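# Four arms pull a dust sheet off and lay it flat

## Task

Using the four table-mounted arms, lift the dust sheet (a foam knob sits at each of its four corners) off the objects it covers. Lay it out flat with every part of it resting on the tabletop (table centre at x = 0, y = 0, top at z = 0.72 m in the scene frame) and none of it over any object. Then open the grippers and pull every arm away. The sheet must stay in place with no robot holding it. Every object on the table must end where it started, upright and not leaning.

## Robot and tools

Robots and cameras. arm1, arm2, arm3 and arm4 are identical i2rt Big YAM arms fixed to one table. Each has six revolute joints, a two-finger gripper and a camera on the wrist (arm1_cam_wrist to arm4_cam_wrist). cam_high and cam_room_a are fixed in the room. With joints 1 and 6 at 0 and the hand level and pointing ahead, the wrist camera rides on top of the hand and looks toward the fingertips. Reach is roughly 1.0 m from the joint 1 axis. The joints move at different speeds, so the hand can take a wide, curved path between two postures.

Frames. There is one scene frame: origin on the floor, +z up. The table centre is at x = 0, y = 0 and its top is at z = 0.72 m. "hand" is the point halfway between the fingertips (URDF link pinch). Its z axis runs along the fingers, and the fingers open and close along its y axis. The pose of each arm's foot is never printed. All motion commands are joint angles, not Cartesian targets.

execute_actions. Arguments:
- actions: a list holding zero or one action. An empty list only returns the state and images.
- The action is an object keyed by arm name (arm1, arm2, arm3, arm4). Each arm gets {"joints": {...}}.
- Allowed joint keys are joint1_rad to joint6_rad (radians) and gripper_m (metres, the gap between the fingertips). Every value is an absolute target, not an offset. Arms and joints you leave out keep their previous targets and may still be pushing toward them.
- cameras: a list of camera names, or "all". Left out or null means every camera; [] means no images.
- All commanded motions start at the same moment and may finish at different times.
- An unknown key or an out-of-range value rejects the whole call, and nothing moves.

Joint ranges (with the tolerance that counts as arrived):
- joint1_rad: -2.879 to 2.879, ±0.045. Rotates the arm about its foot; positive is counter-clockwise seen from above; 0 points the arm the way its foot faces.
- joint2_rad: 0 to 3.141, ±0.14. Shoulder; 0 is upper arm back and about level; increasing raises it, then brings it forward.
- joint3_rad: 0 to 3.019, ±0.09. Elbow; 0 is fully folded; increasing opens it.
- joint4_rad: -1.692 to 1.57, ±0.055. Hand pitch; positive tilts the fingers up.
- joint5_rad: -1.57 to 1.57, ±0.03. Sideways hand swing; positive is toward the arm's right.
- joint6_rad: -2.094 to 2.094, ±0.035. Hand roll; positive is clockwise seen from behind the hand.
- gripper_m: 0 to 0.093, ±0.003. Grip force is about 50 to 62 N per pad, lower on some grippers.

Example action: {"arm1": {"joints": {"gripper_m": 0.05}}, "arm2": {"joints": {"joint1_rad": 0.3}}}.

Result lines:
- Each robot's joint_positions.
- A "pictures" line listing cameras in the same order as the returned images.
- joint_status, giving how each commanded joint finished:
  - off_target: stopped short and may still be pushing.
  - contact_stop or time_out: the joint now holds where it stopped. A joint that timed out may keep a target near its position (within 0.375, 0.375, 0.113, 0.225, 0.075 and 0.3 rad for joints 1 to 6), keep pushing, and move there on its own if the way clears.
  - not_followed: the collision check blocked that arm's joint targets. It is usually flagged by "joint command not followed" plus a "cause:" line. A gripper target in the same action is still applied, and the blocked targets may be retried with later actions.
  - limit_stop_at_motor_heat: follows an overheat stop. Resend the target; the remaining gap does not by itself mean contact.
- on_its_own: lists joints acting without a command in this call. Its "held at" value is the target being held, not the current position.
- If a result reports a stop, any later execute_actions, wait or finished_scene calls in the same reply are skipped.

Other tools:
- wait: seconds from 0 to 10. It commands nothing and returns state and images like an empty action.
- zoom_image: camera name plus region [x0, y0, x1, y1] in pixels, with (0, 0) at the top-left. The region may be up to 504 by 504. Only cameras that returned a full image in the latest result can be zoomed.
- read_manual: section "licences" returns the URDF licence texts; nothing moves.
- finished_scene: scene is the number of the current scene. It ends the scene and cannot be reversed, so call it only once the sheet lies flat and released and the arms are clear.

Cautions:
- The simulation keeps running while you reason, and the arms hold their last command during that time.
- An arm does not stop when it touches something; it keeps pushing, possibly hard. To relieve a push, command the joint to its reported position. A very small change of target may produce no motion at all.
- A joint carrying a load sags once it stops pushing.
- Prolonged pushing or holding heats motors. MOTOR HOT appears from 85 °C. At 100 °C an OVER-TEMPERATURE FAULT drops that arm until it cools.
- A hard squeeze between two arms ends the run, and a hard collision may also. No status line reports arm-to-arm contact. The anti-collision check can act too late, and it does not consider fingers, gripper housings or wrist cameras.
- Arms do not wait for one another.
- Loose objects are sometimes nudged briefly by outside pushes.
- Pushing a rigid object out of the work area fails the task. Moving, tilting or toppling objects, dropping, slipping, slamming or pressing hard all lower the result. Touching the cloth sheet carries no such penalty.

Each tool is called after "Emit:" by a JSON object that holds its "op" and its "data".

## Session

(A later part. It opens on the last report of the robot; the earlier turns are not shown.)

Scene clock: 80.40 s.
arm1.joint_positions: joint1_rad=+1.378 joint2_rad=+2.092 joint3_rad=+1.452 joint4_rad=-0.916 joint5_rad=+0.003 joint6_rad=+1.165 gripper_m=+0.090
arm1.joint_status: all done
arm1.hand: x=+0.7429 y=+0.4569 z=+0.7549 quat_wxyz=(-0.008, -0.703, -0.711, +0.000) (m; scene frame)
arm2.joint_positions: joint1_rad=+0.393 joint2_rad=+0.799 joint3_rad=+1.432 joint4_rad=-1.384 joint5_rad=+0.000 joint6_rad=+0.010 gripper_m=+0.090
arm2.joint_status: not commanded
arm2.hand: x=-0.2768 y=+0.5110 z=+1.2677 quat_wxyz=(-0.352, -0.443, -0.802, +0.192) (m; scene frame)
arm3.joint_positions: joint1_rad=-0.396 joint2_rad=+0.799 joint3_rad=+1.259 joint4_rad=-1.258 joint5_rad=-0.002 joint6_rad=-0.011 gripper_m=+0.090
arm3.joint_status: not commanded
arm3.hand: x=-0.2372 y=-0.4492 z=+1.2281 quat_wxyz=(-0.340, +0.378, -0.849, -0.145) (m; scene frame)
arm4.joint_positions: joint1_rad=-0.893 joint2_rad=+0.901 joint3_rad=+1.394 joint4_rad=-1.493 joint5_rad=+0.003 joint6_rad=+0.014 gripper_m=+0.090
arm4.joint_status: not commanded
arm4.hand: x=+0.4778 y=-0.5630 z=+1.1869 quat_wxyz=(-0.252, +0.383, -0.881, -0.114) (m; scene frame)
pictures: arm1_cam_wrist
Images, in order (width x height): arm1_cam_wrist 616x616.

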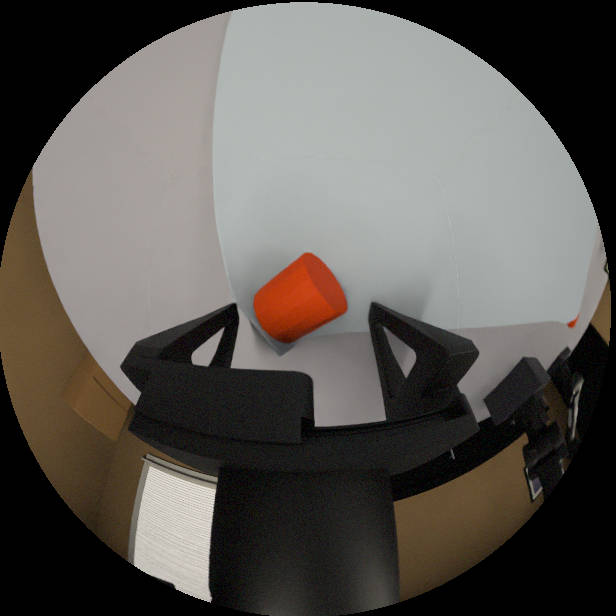

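Emit:
{"op": "execute_actions", "data": {"actions": [{"arm1":{"joints":{"joint2_rad":1.4,"joint4_rad":-1.5}}}]}}

Scene clock: 82.27 s.
arm1.joint_positions: joint1_rad=+1.378 joint2_rad=+1.388 joint3_rad=+1.446 joint4_rad=-1.486 joint5_rad=+0.003 joint6_rad=+1.164 gripper_m=+0.090
arm1.joint_status: all done
arm1.hand: x=+0.6108 y=+0.5130 z=+1.0976 quat_wxyz=(-0.067, -0.701, -0.709, -0.024) (m; scene frame)
arm2.joint_positions: joint1_rad=+0.393 joint2_rad=+0.799 joint3_rad=+1.432 joint4_rad=-1.384 joint5_rad=+0.000 joint6_rad=+0.010 gripper_m=+0.090
arm2.joint_status: not commanded
arm2.hand: x=-0.2768 y=+0.5110 z=+1.2677 quat_wxyz=(-0.352, -0.443, -0.802, +0.192) (m; scene frame)
arm3.joint_positions: joint1_rad=-0.396 joint2_rad=+0.799 joint3_rad=+1.259 joint4_rad=-1.258 joint5_rad=-0.002 joint6_rad=-0.011 gripper_m=+0.090
arm3.joint_status: not commanded
arm3.hand: x=-0.2372 y=-0.4492 z=+1.2281 quat_wxyz=(-0.340, +0.378, -0.849, -0.145) (m; scene frame)
arm4.joint_positions: joint1_rad=-0.893 joint2_rad=+0.901 joint3_rad=+1.394 joint4_rad=-1.493 joint5_rad=+0.003 joint6_rad=+0.014 gripper_m=+0.090
arm4.joint_status: not commanded
arm4.hand: x=+0.4778 y=-0.5630 z=+1.1869 quat_wxyz=(-0.252, +0.383, -0.881, -0.114) (m; scene frame)
pictures: arm1_cam_wrist, arm2_cam_wrist, arm3_cam_wrist, arm4_cam_wrist, cam_high, cam_room_a
Images, in order (width x height): arm1_cam_wrist 616x616, arm2_cam_wrist 616x616, arm3_cam_wrist 616x616, arm4_cam_wrist 616x616, cam_high 504x504, cam_room_a 504x504.

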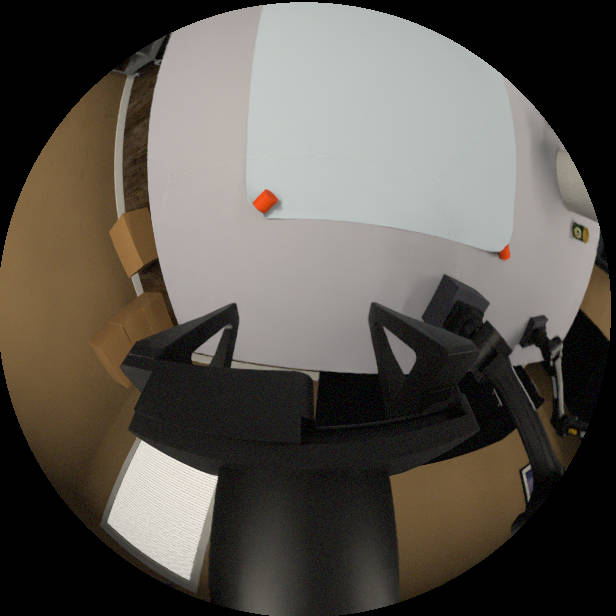

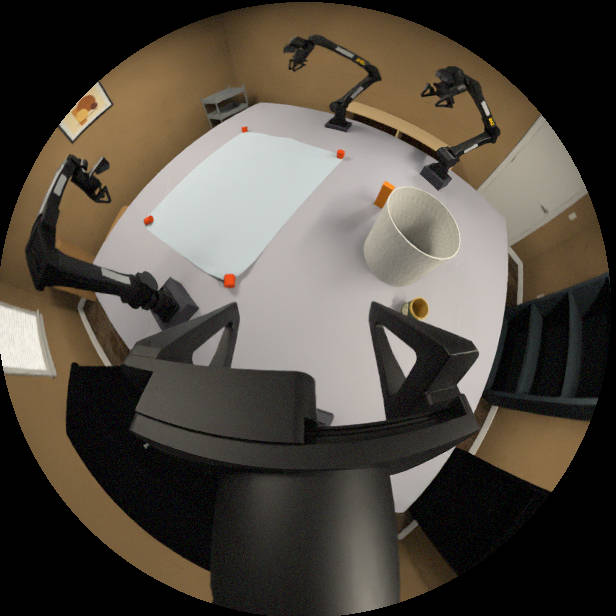

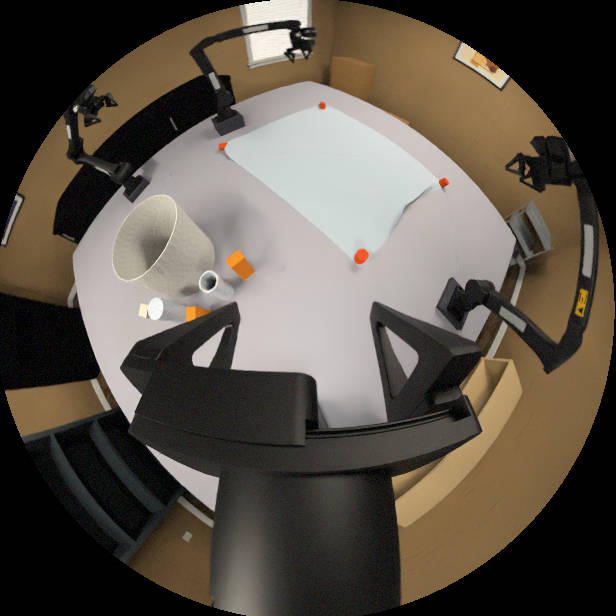

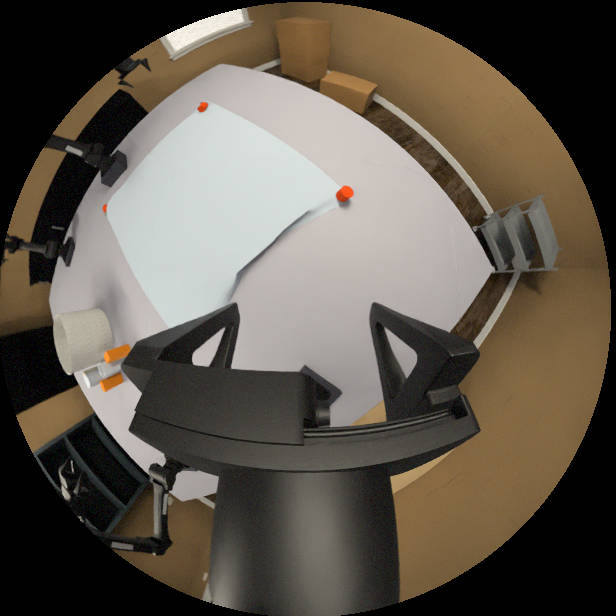

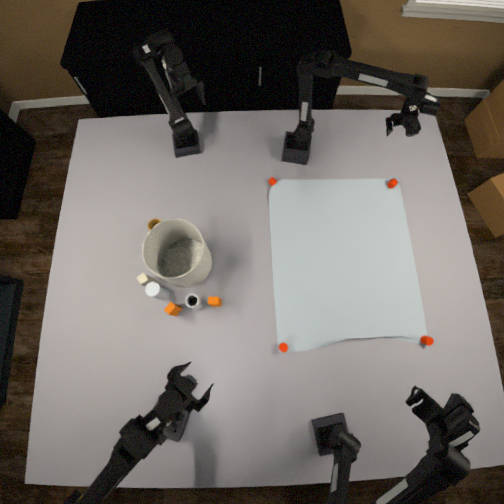

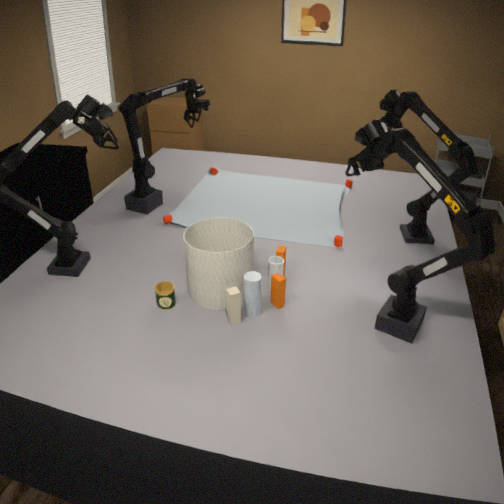

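Emit:
{"op": "zoom_image", "data": {"camera": "arm4_cam_wrist", "region": [180,150,400,320]}}

Emit:
{"op": "zoom_image", "data": {"camera": "cam_high", "region": [250,260,470,390]}}

Region (180, 150, 400, 320) of arm4_cam_wrist's 616x616 image, scaled by 2.291, with more detail than that image has; it fills the top 389 rows of this view, and the rest is white.

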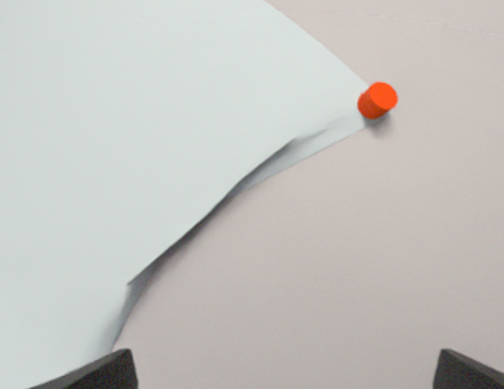

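Region (250, 260, 470, 390) of cam_high's 504x504 image, scaled by 2.291, with more detail than that image has; it fills the top 298 rows of this view, and the rest is white.

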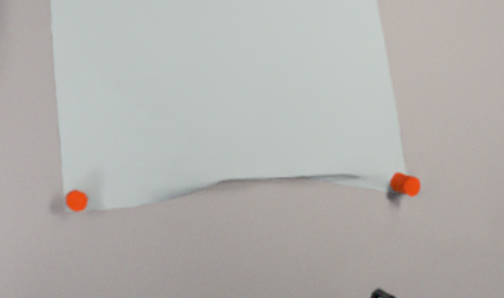

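Emit:
{"op": "execute_actions", "data": {"actions": [{"arm3":{"joints":{"joint1_rad":-0.73,"joint2_rad":1.95,"joint3_rad":1.59,"joint4_rad":-1.17}},"arm4":{"joints":{"joint1_rad":-1.1,"joint2_rad":2.07,"joint3_rad":1.95,"joint4_rad":-1.38}},"arm1":{"joints":{"joint2_rad":0.9}}}], "cameras": ["arm3_cam_wrist","arm4_cam_wrist"]}}

Scene clock: 86.00 s.
arm1.joint_positions: joint1_rad=+1.378 joint2_rad=+0.901 joint3_rad=+1.446 joint4_rad=-1.486 joint5_rad=+0.003 joint6_rad=+1.164 gripper_m=+0.090
arm1.joint_status: all done
arm1.hand: x=+0.4957 y=+0.5615 z=+1.2724 quat_wxyz=(-0.288, -0.669, -0.676, -0.114) (m; scene frame)
arm2.joint_positions: joint1_rad=+0.393 joint2_rad=+0.799 joint3_rad=+1.432 joint4_rad=-1.384 joint5_rad=+0.000 joint6_rad=+0.010 gripper_m=+0.090
arm2.joint_status: not commanded
arm2.hand: x=-0.2768 y=+0.5110 z=+1.2677 quat_wxyz=(-0.352, -0.443, -0.802, +0.192) (m; scene frame)
arm3.joint_positions: joint1_rad=-0.725 joint2_rad=+1.948 joint3_rad=+1.579 joint4_rad=-1.174 joint5_rad=-0.001 joint6_rad=-0.009 gripper_m=+0.090
arm3.joint_status: all done
arm3.hand: x=+0.0595 y=-0.4104 z=+0.8567 quat_wxyz=(-0.008, +0.250, -0.968, +0.003) (m; scene frame)
arm4.joint_positions: joint1_rad=-1.095 joint2_rad=+2.089 joint3_rad=+1.918 joint4_rad=-1.383 joint5_rad=+0.001 joint6_rad=+0.013 gripper_m=+0.090
arm4.joint_status: all done
arm4.hand: x=+0.7899 y=-0.4089 z=+0.8552 quat_wxyz=(-0.003, +0.306, -0.952, -0.002) (m; scene frame)
pictures: arm3_cam_wrist, arm4_cam_wrist
Images, in order (width x height): arm3_cam_wrist 616x616, arm4_cam_wrist 616x616.

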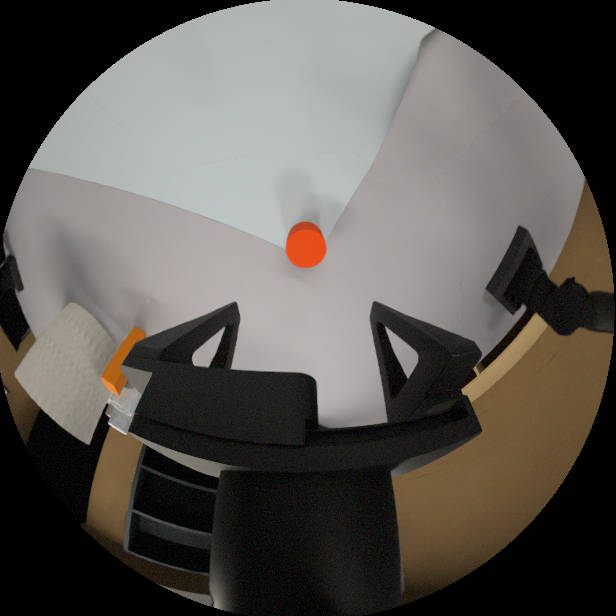

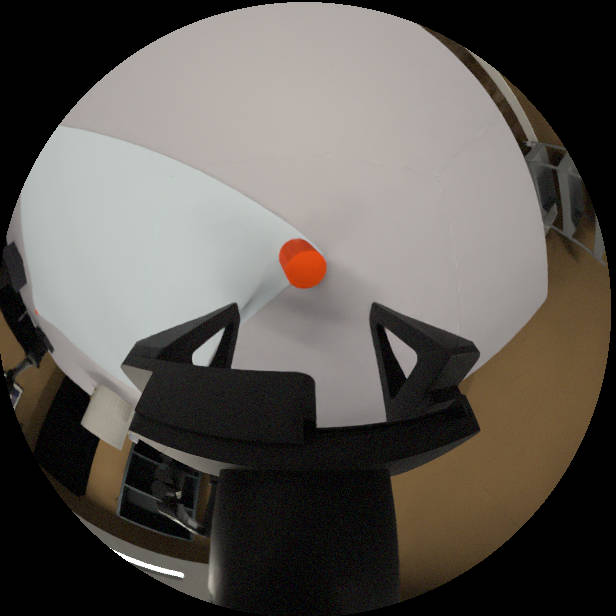

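Emit:
{"op": "execute_actions", "data": {"actions": [{"arm3":{"joints":{"joint2_rad":2.125,"joint3_rad":1.575,"joint4_rad":-1.01}},"arm4":{"joints":{"joint2_rad":2.16,"joint3_rad":1.795,"joint4_rad":-1.17}}}], "cameras": ["arm3_cam_wrist","arm4_cam_wrist"]}}

Emit:
{"op": "execute_actions", "data": {"actions": [{"arm3":{"joints":{"gripper_m":0.025}},"arm4":{"joints":{"gripper_m":0.025}}}], "cameras": []}}

Emit:
{"op": "execute_actions", "data": {"actions": [{"arm3":{"joints":{"joint1_rad":-0.62,"joint2_rad":1.96,"joint3_rad":1.66,"joint4_rad":-1.25}},"arm4":{"joints":{"joint1_rad":-1.04,"joint2_rad":2.15,"joint3_rad":2.17,"joint4_rad":-1.53}}}], "cameras": ["arm3_cam_wrist","arm4_cam_wrist","cam_high"]}}

Scene clock: 88.17 s.
arm1.joint_positions: joint1_rad=+1.378 joint2_rad=+0.901 joint3_rad=+1.446 joint4_rad=-1.486 joint5_rad=+0.003 joint6_rad=+1.164 gripper_m=+0.090
arm1.joint_status: not commanded
arm1.hand: x=+0.4957 y=+0.5615 z=+1.2724 quat_wxyz=(-0.288, -0.669, -0.676, -0.114) (m; scene frame)
arm2.joint_positions: joint1_rad=+0.393 joint2_rad=+0.799 joint3_rad=+1.432 joint4_rad=-1.384 joint5_rad=+0.000 joint6_rad=+0.010 gripper_m=+0.090
arm2.joint_status: not commanded
arm2.hand: x=-0.2768 y=+0.5110 z=+1.2677 quat_wxyz=(-0.352, -0.443, -0.802, +0.192) (m; scene frame)
arm3.joint_positions: joint1_rad=-0.725 joint2_rad=+2.127 joint3_rad=+1.570 joint4_rad=-1.023 joint5_rad=-0.001 joint6_rad=-0.009 gripper_m=+0.090
arm3.joint_status: all done
arm3.hand: x=+0.0710 y=-0.4054 z=+0.7511 quat_wxyz=(+0.010, +0.250, -0.968, +0.007) (m; scene frame)
arm4.joint_positions: joint1_rad=-1.095 joint2_rad=+2.184 joint3_rad=+1.780 joint4_rad=-1.182 joint5_rad=-0.003 joint6_rad=+0.013 gripper_m=+0.090
arm4.joint_status: all done
arm4.hand: x=+0.7837 y=-0.4124 z=+0.7454 quat_wxyz=(+0.012, +0.306, -0.952, +0.002) (m; scene frame)
pictures: arm3_cam_wrist, arm4_cam_wrist
Images, in order (width x height): arm3_cam_wrist 616x616, arm4_cam_wrist 616x616.

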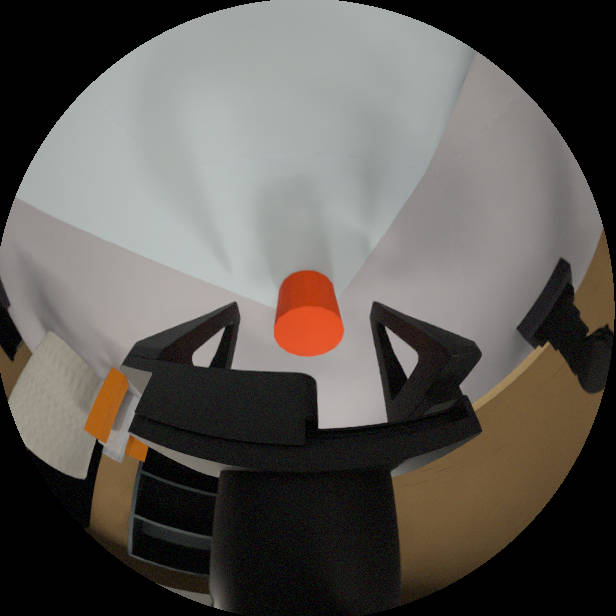

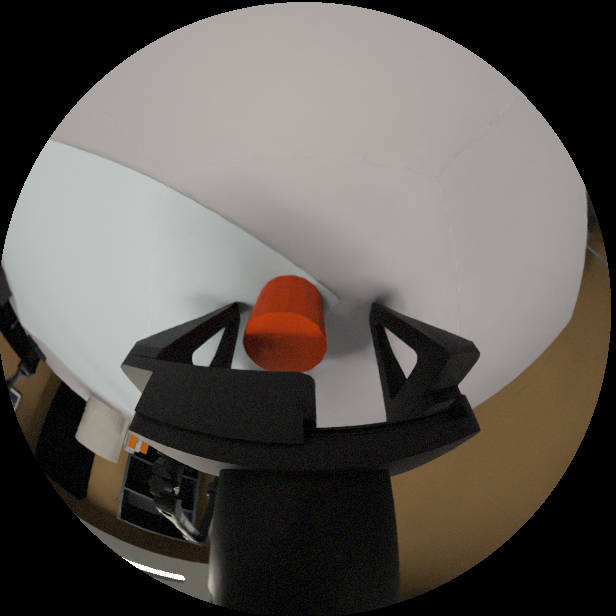

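Scene clock: 88.80 s.
arm1.joint_positions: joint1_rad=+1.378 joint2_rad=+0.901 joint3_rad=+1.446 joint4_rad=-1.486 joint5_rad=+0.003 joint6_rad=+1.164 gripper_m=+0.090
arm1.joint_status: not commanded
arm1.hand: x=+0.4957 y=+0.5615 z=+1.2724 quat_wxyz=(-0.288, -0.669, -0.676, -0.114) (m; scene frame)
arm2.joint_positions: joint1_rad=+0.393 joint2_rad=+0.799 joint3_rad=+1.432 joint4_rad=-1.384 joint5_rad=+0.000 joint6_rad=+0.010 gripper_m=+0.090
arm2.joint_status: not commanded
arm2.hand: x=-0.2768 y=+0.5110 z=+1.2677 quat_wxyz=(-0.352, -0.443, -0.802, +0.192) (m; scene frame)
arm3.joint_positions: joint1_rad=-0.725 joint2_rad=+2.127 joint3_rad=+1.570 joint4_rad=-1.023 joint5_rad=-0.001 joint6_rad=-0.009 gripper_m=+0.039
arm3.joint_status: gripper_m off_target (ended at +0.039, target +0.025)
arm3.hand: x=+0.0711 y=-0.4054 z=+0.7511 quat_wxyz=(+0.009, +0.250, -0.968, +0.007) (m; scene frame)
arm4.joint_positions: joint1_rad=-1.095 joint2_rad=+2.184 joint3_rad=+1.780 joint4_rad=-1.182 joint5_rad=-0.003 joint6_rad=+0.013 gripper_m=+0.038
arm4.joint_status: gripper_m off_target (ended at +0.038, target +0.025)
arm4.hand: x=+0.7837 y=-0.4124 z=+0.7454 quat_wxyz=(+0.012, +0.306, -0.952, +0.002) (m; scene frame)
pictures: none
No camera images: the call's "cameras" was empty. Leave "cameras" out to get every camera's image.

Scene clock: 90.10 s.
arm1.joint_positions: joint1_rad=+1.378 joint2_rad=+0.901 joint3_rad=+1.446 joint4_rad=-1.486 joint5_rad=+0.003 joint6_rad=+1.164 gripper_m=+0.090
arm1.joint_status: not commanded
arm1.hand: x=+0.4957 y=+0.5615 z=+1.2724 quat_wxyz=(-0.288, -0.669, -0.676, -0.114) (m; scene frame)
arm2.joint_positions: joint1_rad=+0.393 joint2_rad=+0.799 joint3_rad=+1.432 joint4_rad=-1.384 joint5_rad=+0.000 joint6_rad=+0.010 gripper_m=+0.090
arm2.joint_status: not commanded
arm2.hand: x=-0.2768 y=+0.5110 z=+1.2677 quat_wxyz=(-0.352, -0.443, -0.802, +0.192) (m; scene frame)
arm3.joint_positions: joint1_rad=-0.619 joint2_rad=+1.943 joint3_rad=+1.651 joint4_rad=-1.222 joint5_rad=+0.005 joint6_rad=-0.005 gripper_m=+0.039
arm3.joint_status: all done
arm3.hand: x=+0.0400 y=-0.3495 z=+0.8852 quat_wxyz=(-0.022, +0.299, -0.954, +0.000) (m; scene frame)
arm4.joint_positions: joint1_rad=-1.026 joint2_rad=+2.161 joint3_rad=+2.121 joint4_rad=-1.531 joint5_rad=-0.007 joint6_rad=+0.010 gripper_m=+0.038
arm4.joint_status: all done
arm4.hand: x=+0.7781 y=-0.3585 z=+0.8868 quat_wxyz=(+0.006, +0.340, -0.940, -0.003) (m; scene frame)
pictures: arm3_cam_wrist, arm4_cam_wrist, cam_high
Images, in order (width x height): arm3_cam_wrist 616x616, arm4_cam_wrist 616x616, cam_high 504x504.

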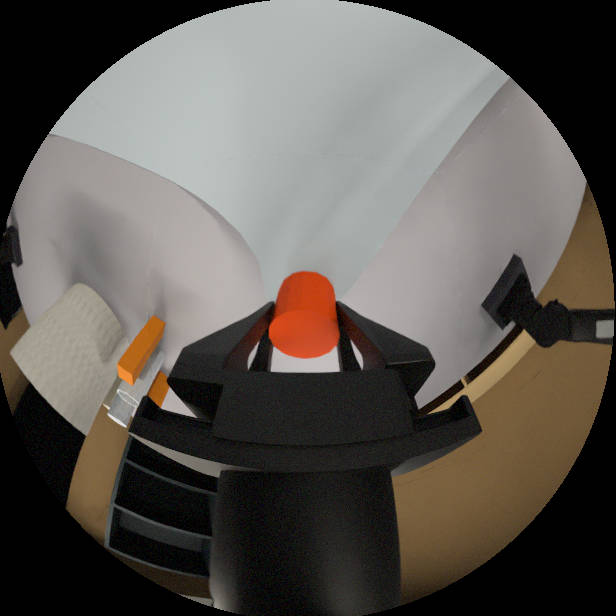

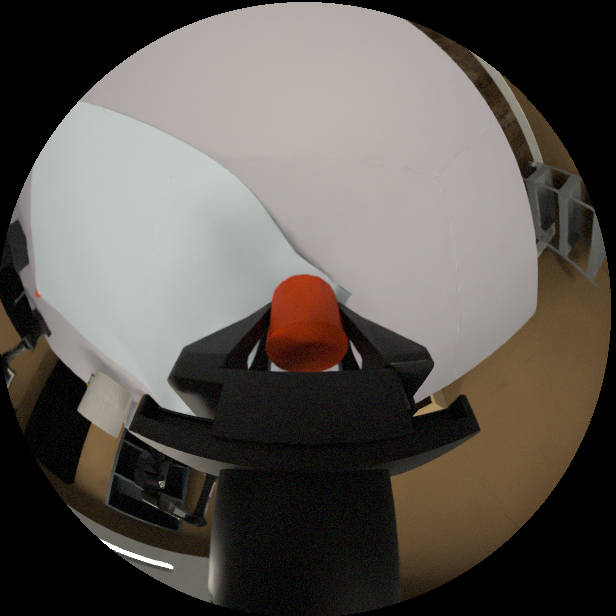

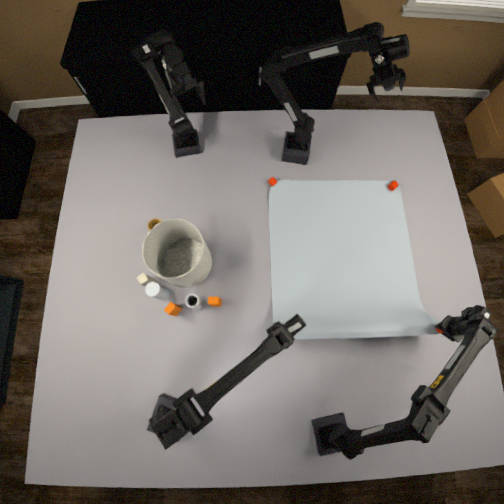

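Emit:
{"op": "execute_actions", "data": {"actions": [{"arm3":{"joints":{"joint1_rad":-0.78,"joint2_rad":2.01,"joint3_rad":1.405,"joint4_rad":-0.94}},"arm4":{"joints":{"joint1_rad":-1.145,"joint2_rad":2.09,"joint3_rad":1.7,"joint4_rad":-1.14}}}], "cameras": []}}

Emit:
{"op": "execute_actions", "data": {"actions": [{"arm3":{"joints":{"gripper_m":0.09}},"arm4":{"joints":{"gripper_m":0.09}}}], "cameras": []}}

Emit:
{"op": "execute_actions", "data": {"actions": [{"arm3":{"joints":{"joint2_rad":1.1,"joint4_rad":-1.4}},"arm4":{"joints":{"joint2_rad":1.2,"joint4_rad":-1.55}}}]}}

Scene clock: 92.53 s.
arm1.joint_positions: joint1_rad=+1.378 joint2_rad=+0.901 joint3_rad=+1.446 joint4_rad=-1.486 joint5_rad=+0.003 joint6_rad=+1.164 gripper_m=+0.090
arm1.joint_status: not commanded
arm1.hand: x=+0.4957 y=+0.5615 z=+1.2724 quat_wxyz=(-0.288, -0.669, -0.676, -0.114) (m; scene frame)
arm2.joint_positions: joint1_rad=+0.393 joint2_rad=+0.799 joint3_rad=+1.432 joint4_rad=-1.384 joint5_rad=+0.000 joint6_rad=+0.010 gripper_m=+0.090
arm2.joint_status: not commanded
arm2.hand: x=-0.2768 y=+0.5110 z=+1.2677 quat_wxyz=(-0.352, -0.443, -0.802, +0.192) (m; scene frame)
arm3.joint_positions: joint1_rad=-0.793 joint2_rad=+2.006 joint3_rad=+1.413 joint4_rad=-0.949 joint5_rad=+0.003 joint6_rad=-0.004 gripper_m=+0.039
arm3.joint_status: all done
arm3.hand: x=+0.0580 y=-0.4570 z=+0.7695 quat_wxyz=(-0.009, +0.214, -0.977, +0.005) (m; scene frame)
arm4.joint_positions: joint1_rad=-1.146 joint2_rad=+2.103 joint3_rad=+1.687 joint4_rad=-1.158 joint5_rad=-0.002 joint6_rad=+0.005 gripper_m=+0.038
arm4.joint_status: all done
arm4.hand: x=+0.7843 y=-0.4513 z=+0.7623 quat_wxyz=(+0.007, +0.285, -0.958, +0.000) (m; scene frame)
pictures: none
No camera images: the call's "cameras" was empty. Leave "cameras" out to get every camera's image.

Scene clock: 93.17 s.
arm1.joint_positions: joint1_rad=+1.378 joint2_rad=+0.901 joint3_rad=+1.446 joint4_rad=-1.486 joint5_rad=+0.003 joint6_rad=+1.164 gripper_m=+0.090
arm1.joint_status: not commanded
arm1.hand: x=+0.4957 y=+0.5615 z=+1.2724 quat_wxyz=(-0.288, -0.669, -0.676, -0.114) (m; scene frame)
arm2.joint_positions: joint1_rad=+0.393 joint2_rad=+0.799 joint3_rad=+1.432 joint4_rad=-1.384 joint5_rad=+0.000 joint6_rad=+0.010 gripper_m=+0.090
arm2.joint_status: not commanded
arm2.hand: x=-0.2768 y=+0.5110 z=+1.2677 quat_wxyz=(-0.352, -0.443, -0.802, +0.192) (m; scene frame)
arm3.joint_positions: joint1_rad=-0.793 joint2_rad=+2.006 joint3_rad=+1.413 joint4_rad=-0.949 joint5_rad=+0.002 joint6_rad=-0.004 gripper_m=+0.090
arm3.joint_status: all done
arm3.hand: x=+0.0579 y=-0.4568 z=+0.7694 quat_wxyz=(-0.009, +0.214, -0.977, +0.005) (m; scene frame)
arm4.joint_positions: joint1_rad=-1.146 joint2_rad=+2.103 joint3_rad=+1.687 joint4_rad=-1.152 joint5_rad=-0.002 joint6_rad=+0.005 gripper_m=+0.090
arm4.joint_status: all done
arm4.hand: x=+0.7856 y=-0.4505 z=+0.7623 quat_wxyz=(+0.004, +0.285, -0.958, -0.001) (m; scene frame)
pictures: none
No camera images: the call's "cameras" was empty. Leave "cameras" out to get every camera's image.

Scene clock: 94.93 s.
arm1.joint_positions: joint1_rad=+1.378 joint2_rad=+0.901 joint3_rad=+1.446 joint4_rad=-1.486 joint5_rad=+0.003 joint6_rad=+1.164 gripper_m=+0.090
arm1.joint_status: not commanded
arm1.hand: x=+0.4957 y=+0.5615 z=+1.2724 quat_wxyz=(-0.288, -0.669, -0.676, -0.114) (m; scene frame)
arm2.joint_positions: joint1_rad=+0.393 joint2_rad=+0.799 joint3_rad=+1.432 joint4_rad=-1.384 joint5_rad=+0.000 joint6_rad=+0.010 gripper_m=+0.090
arm2.joint_status: not commanded
arm2.hand: x=-0.2768 y=+0.5110 z=+1.2677 quat_wxyz=(-0.352, -0.443, -0.802, +0.192) (m; scene frame)
arm3.joint_positions: joint1_rad=-0.793 joint2_rad=+1.093 joint3_rad=+1.403 joint4_rad=-1.387 joint5_rad=+0.002 joint6_rad=-0.004 gripper_m=+0.090
arm3.joint_status: all done
arm3.hand: x=-0.1015 y=-0.5246 z=+1.1837 quat_wxyz=(-0.234, +0.209, -0.948, -0.044) (m; scene frame)
arm4.joint_positions: joint1_rad=-1.146 joint2_rad=+1.210 joint3_rad=+1.687 joint4_rad=-1.543 joint5_rad=-0.002 joint6_rad=+0.005 gripper_m=+0.090
arm4.joint_status: all done
arm4.hand: x=+0.6118 y=-0.5660 z=+1.2117 quat_wxyz=(-0.235, +0.277, -0.929, -0.073) (m; scene frame)
pictures: arm1_cam_wrist, arm2_cam_wrist, arm3_cam_wrist, arm4_cam_wrist, cam_high, cam_room_a
Images, in order (width x height): arm1_cam_wrist 616x616, arm2_cam_wrist 616x616, arm3_cam_wrist 616x616, arm4_cam_wrist 616x616, cam_high 504x504, cam_room_a 504x504.

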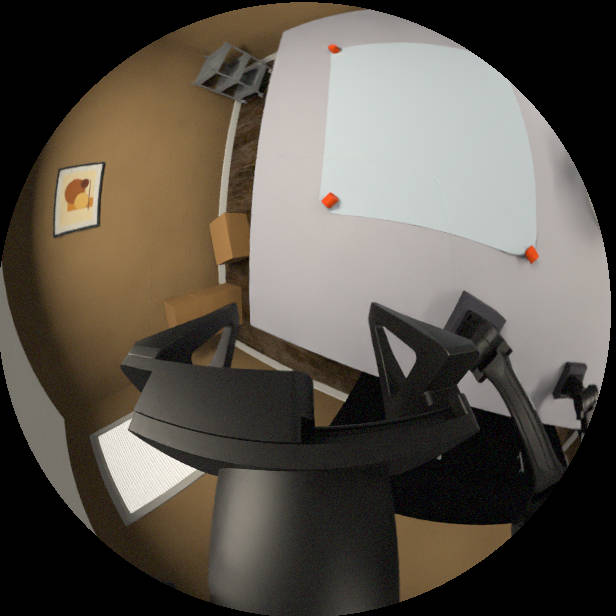

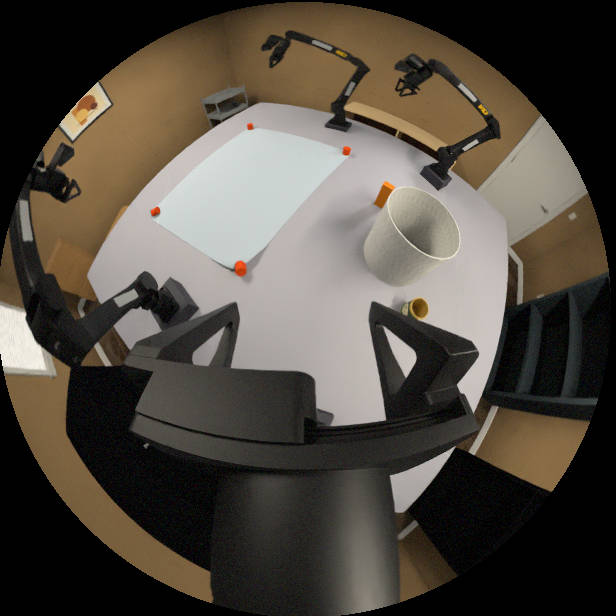

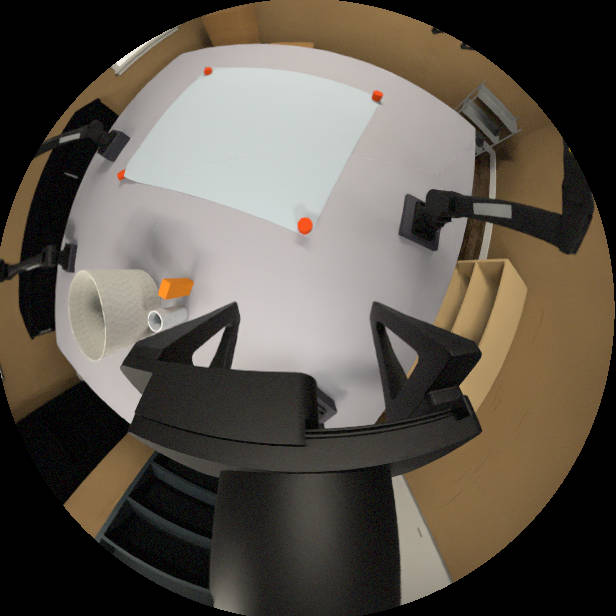

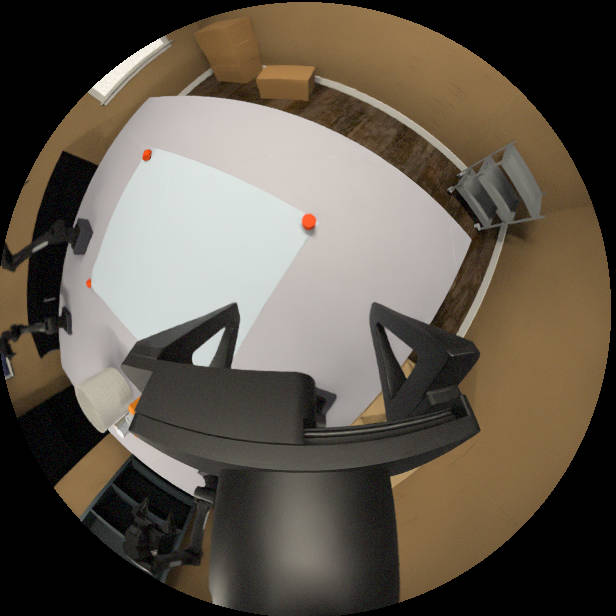

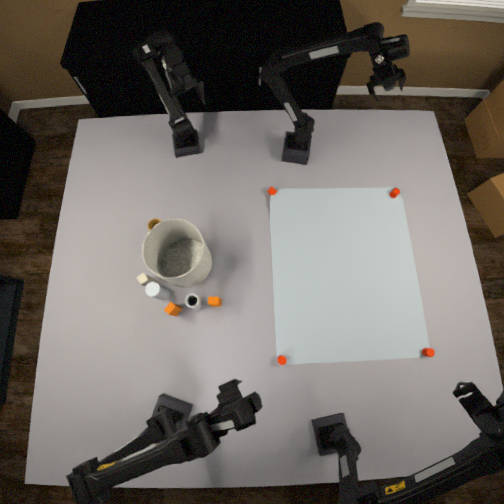

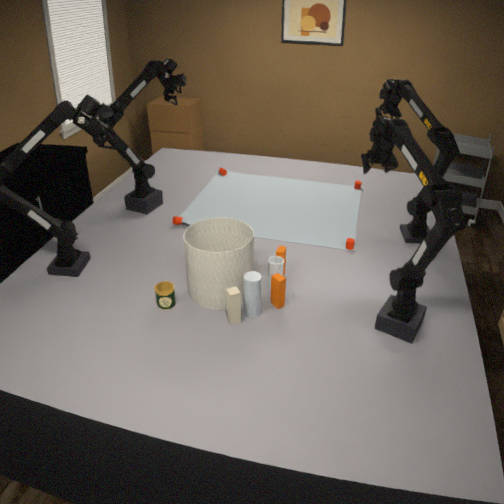

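Emit:
{"op": "finished_scene", "data": {"scene": 1}}

The scene is finished: the task was done.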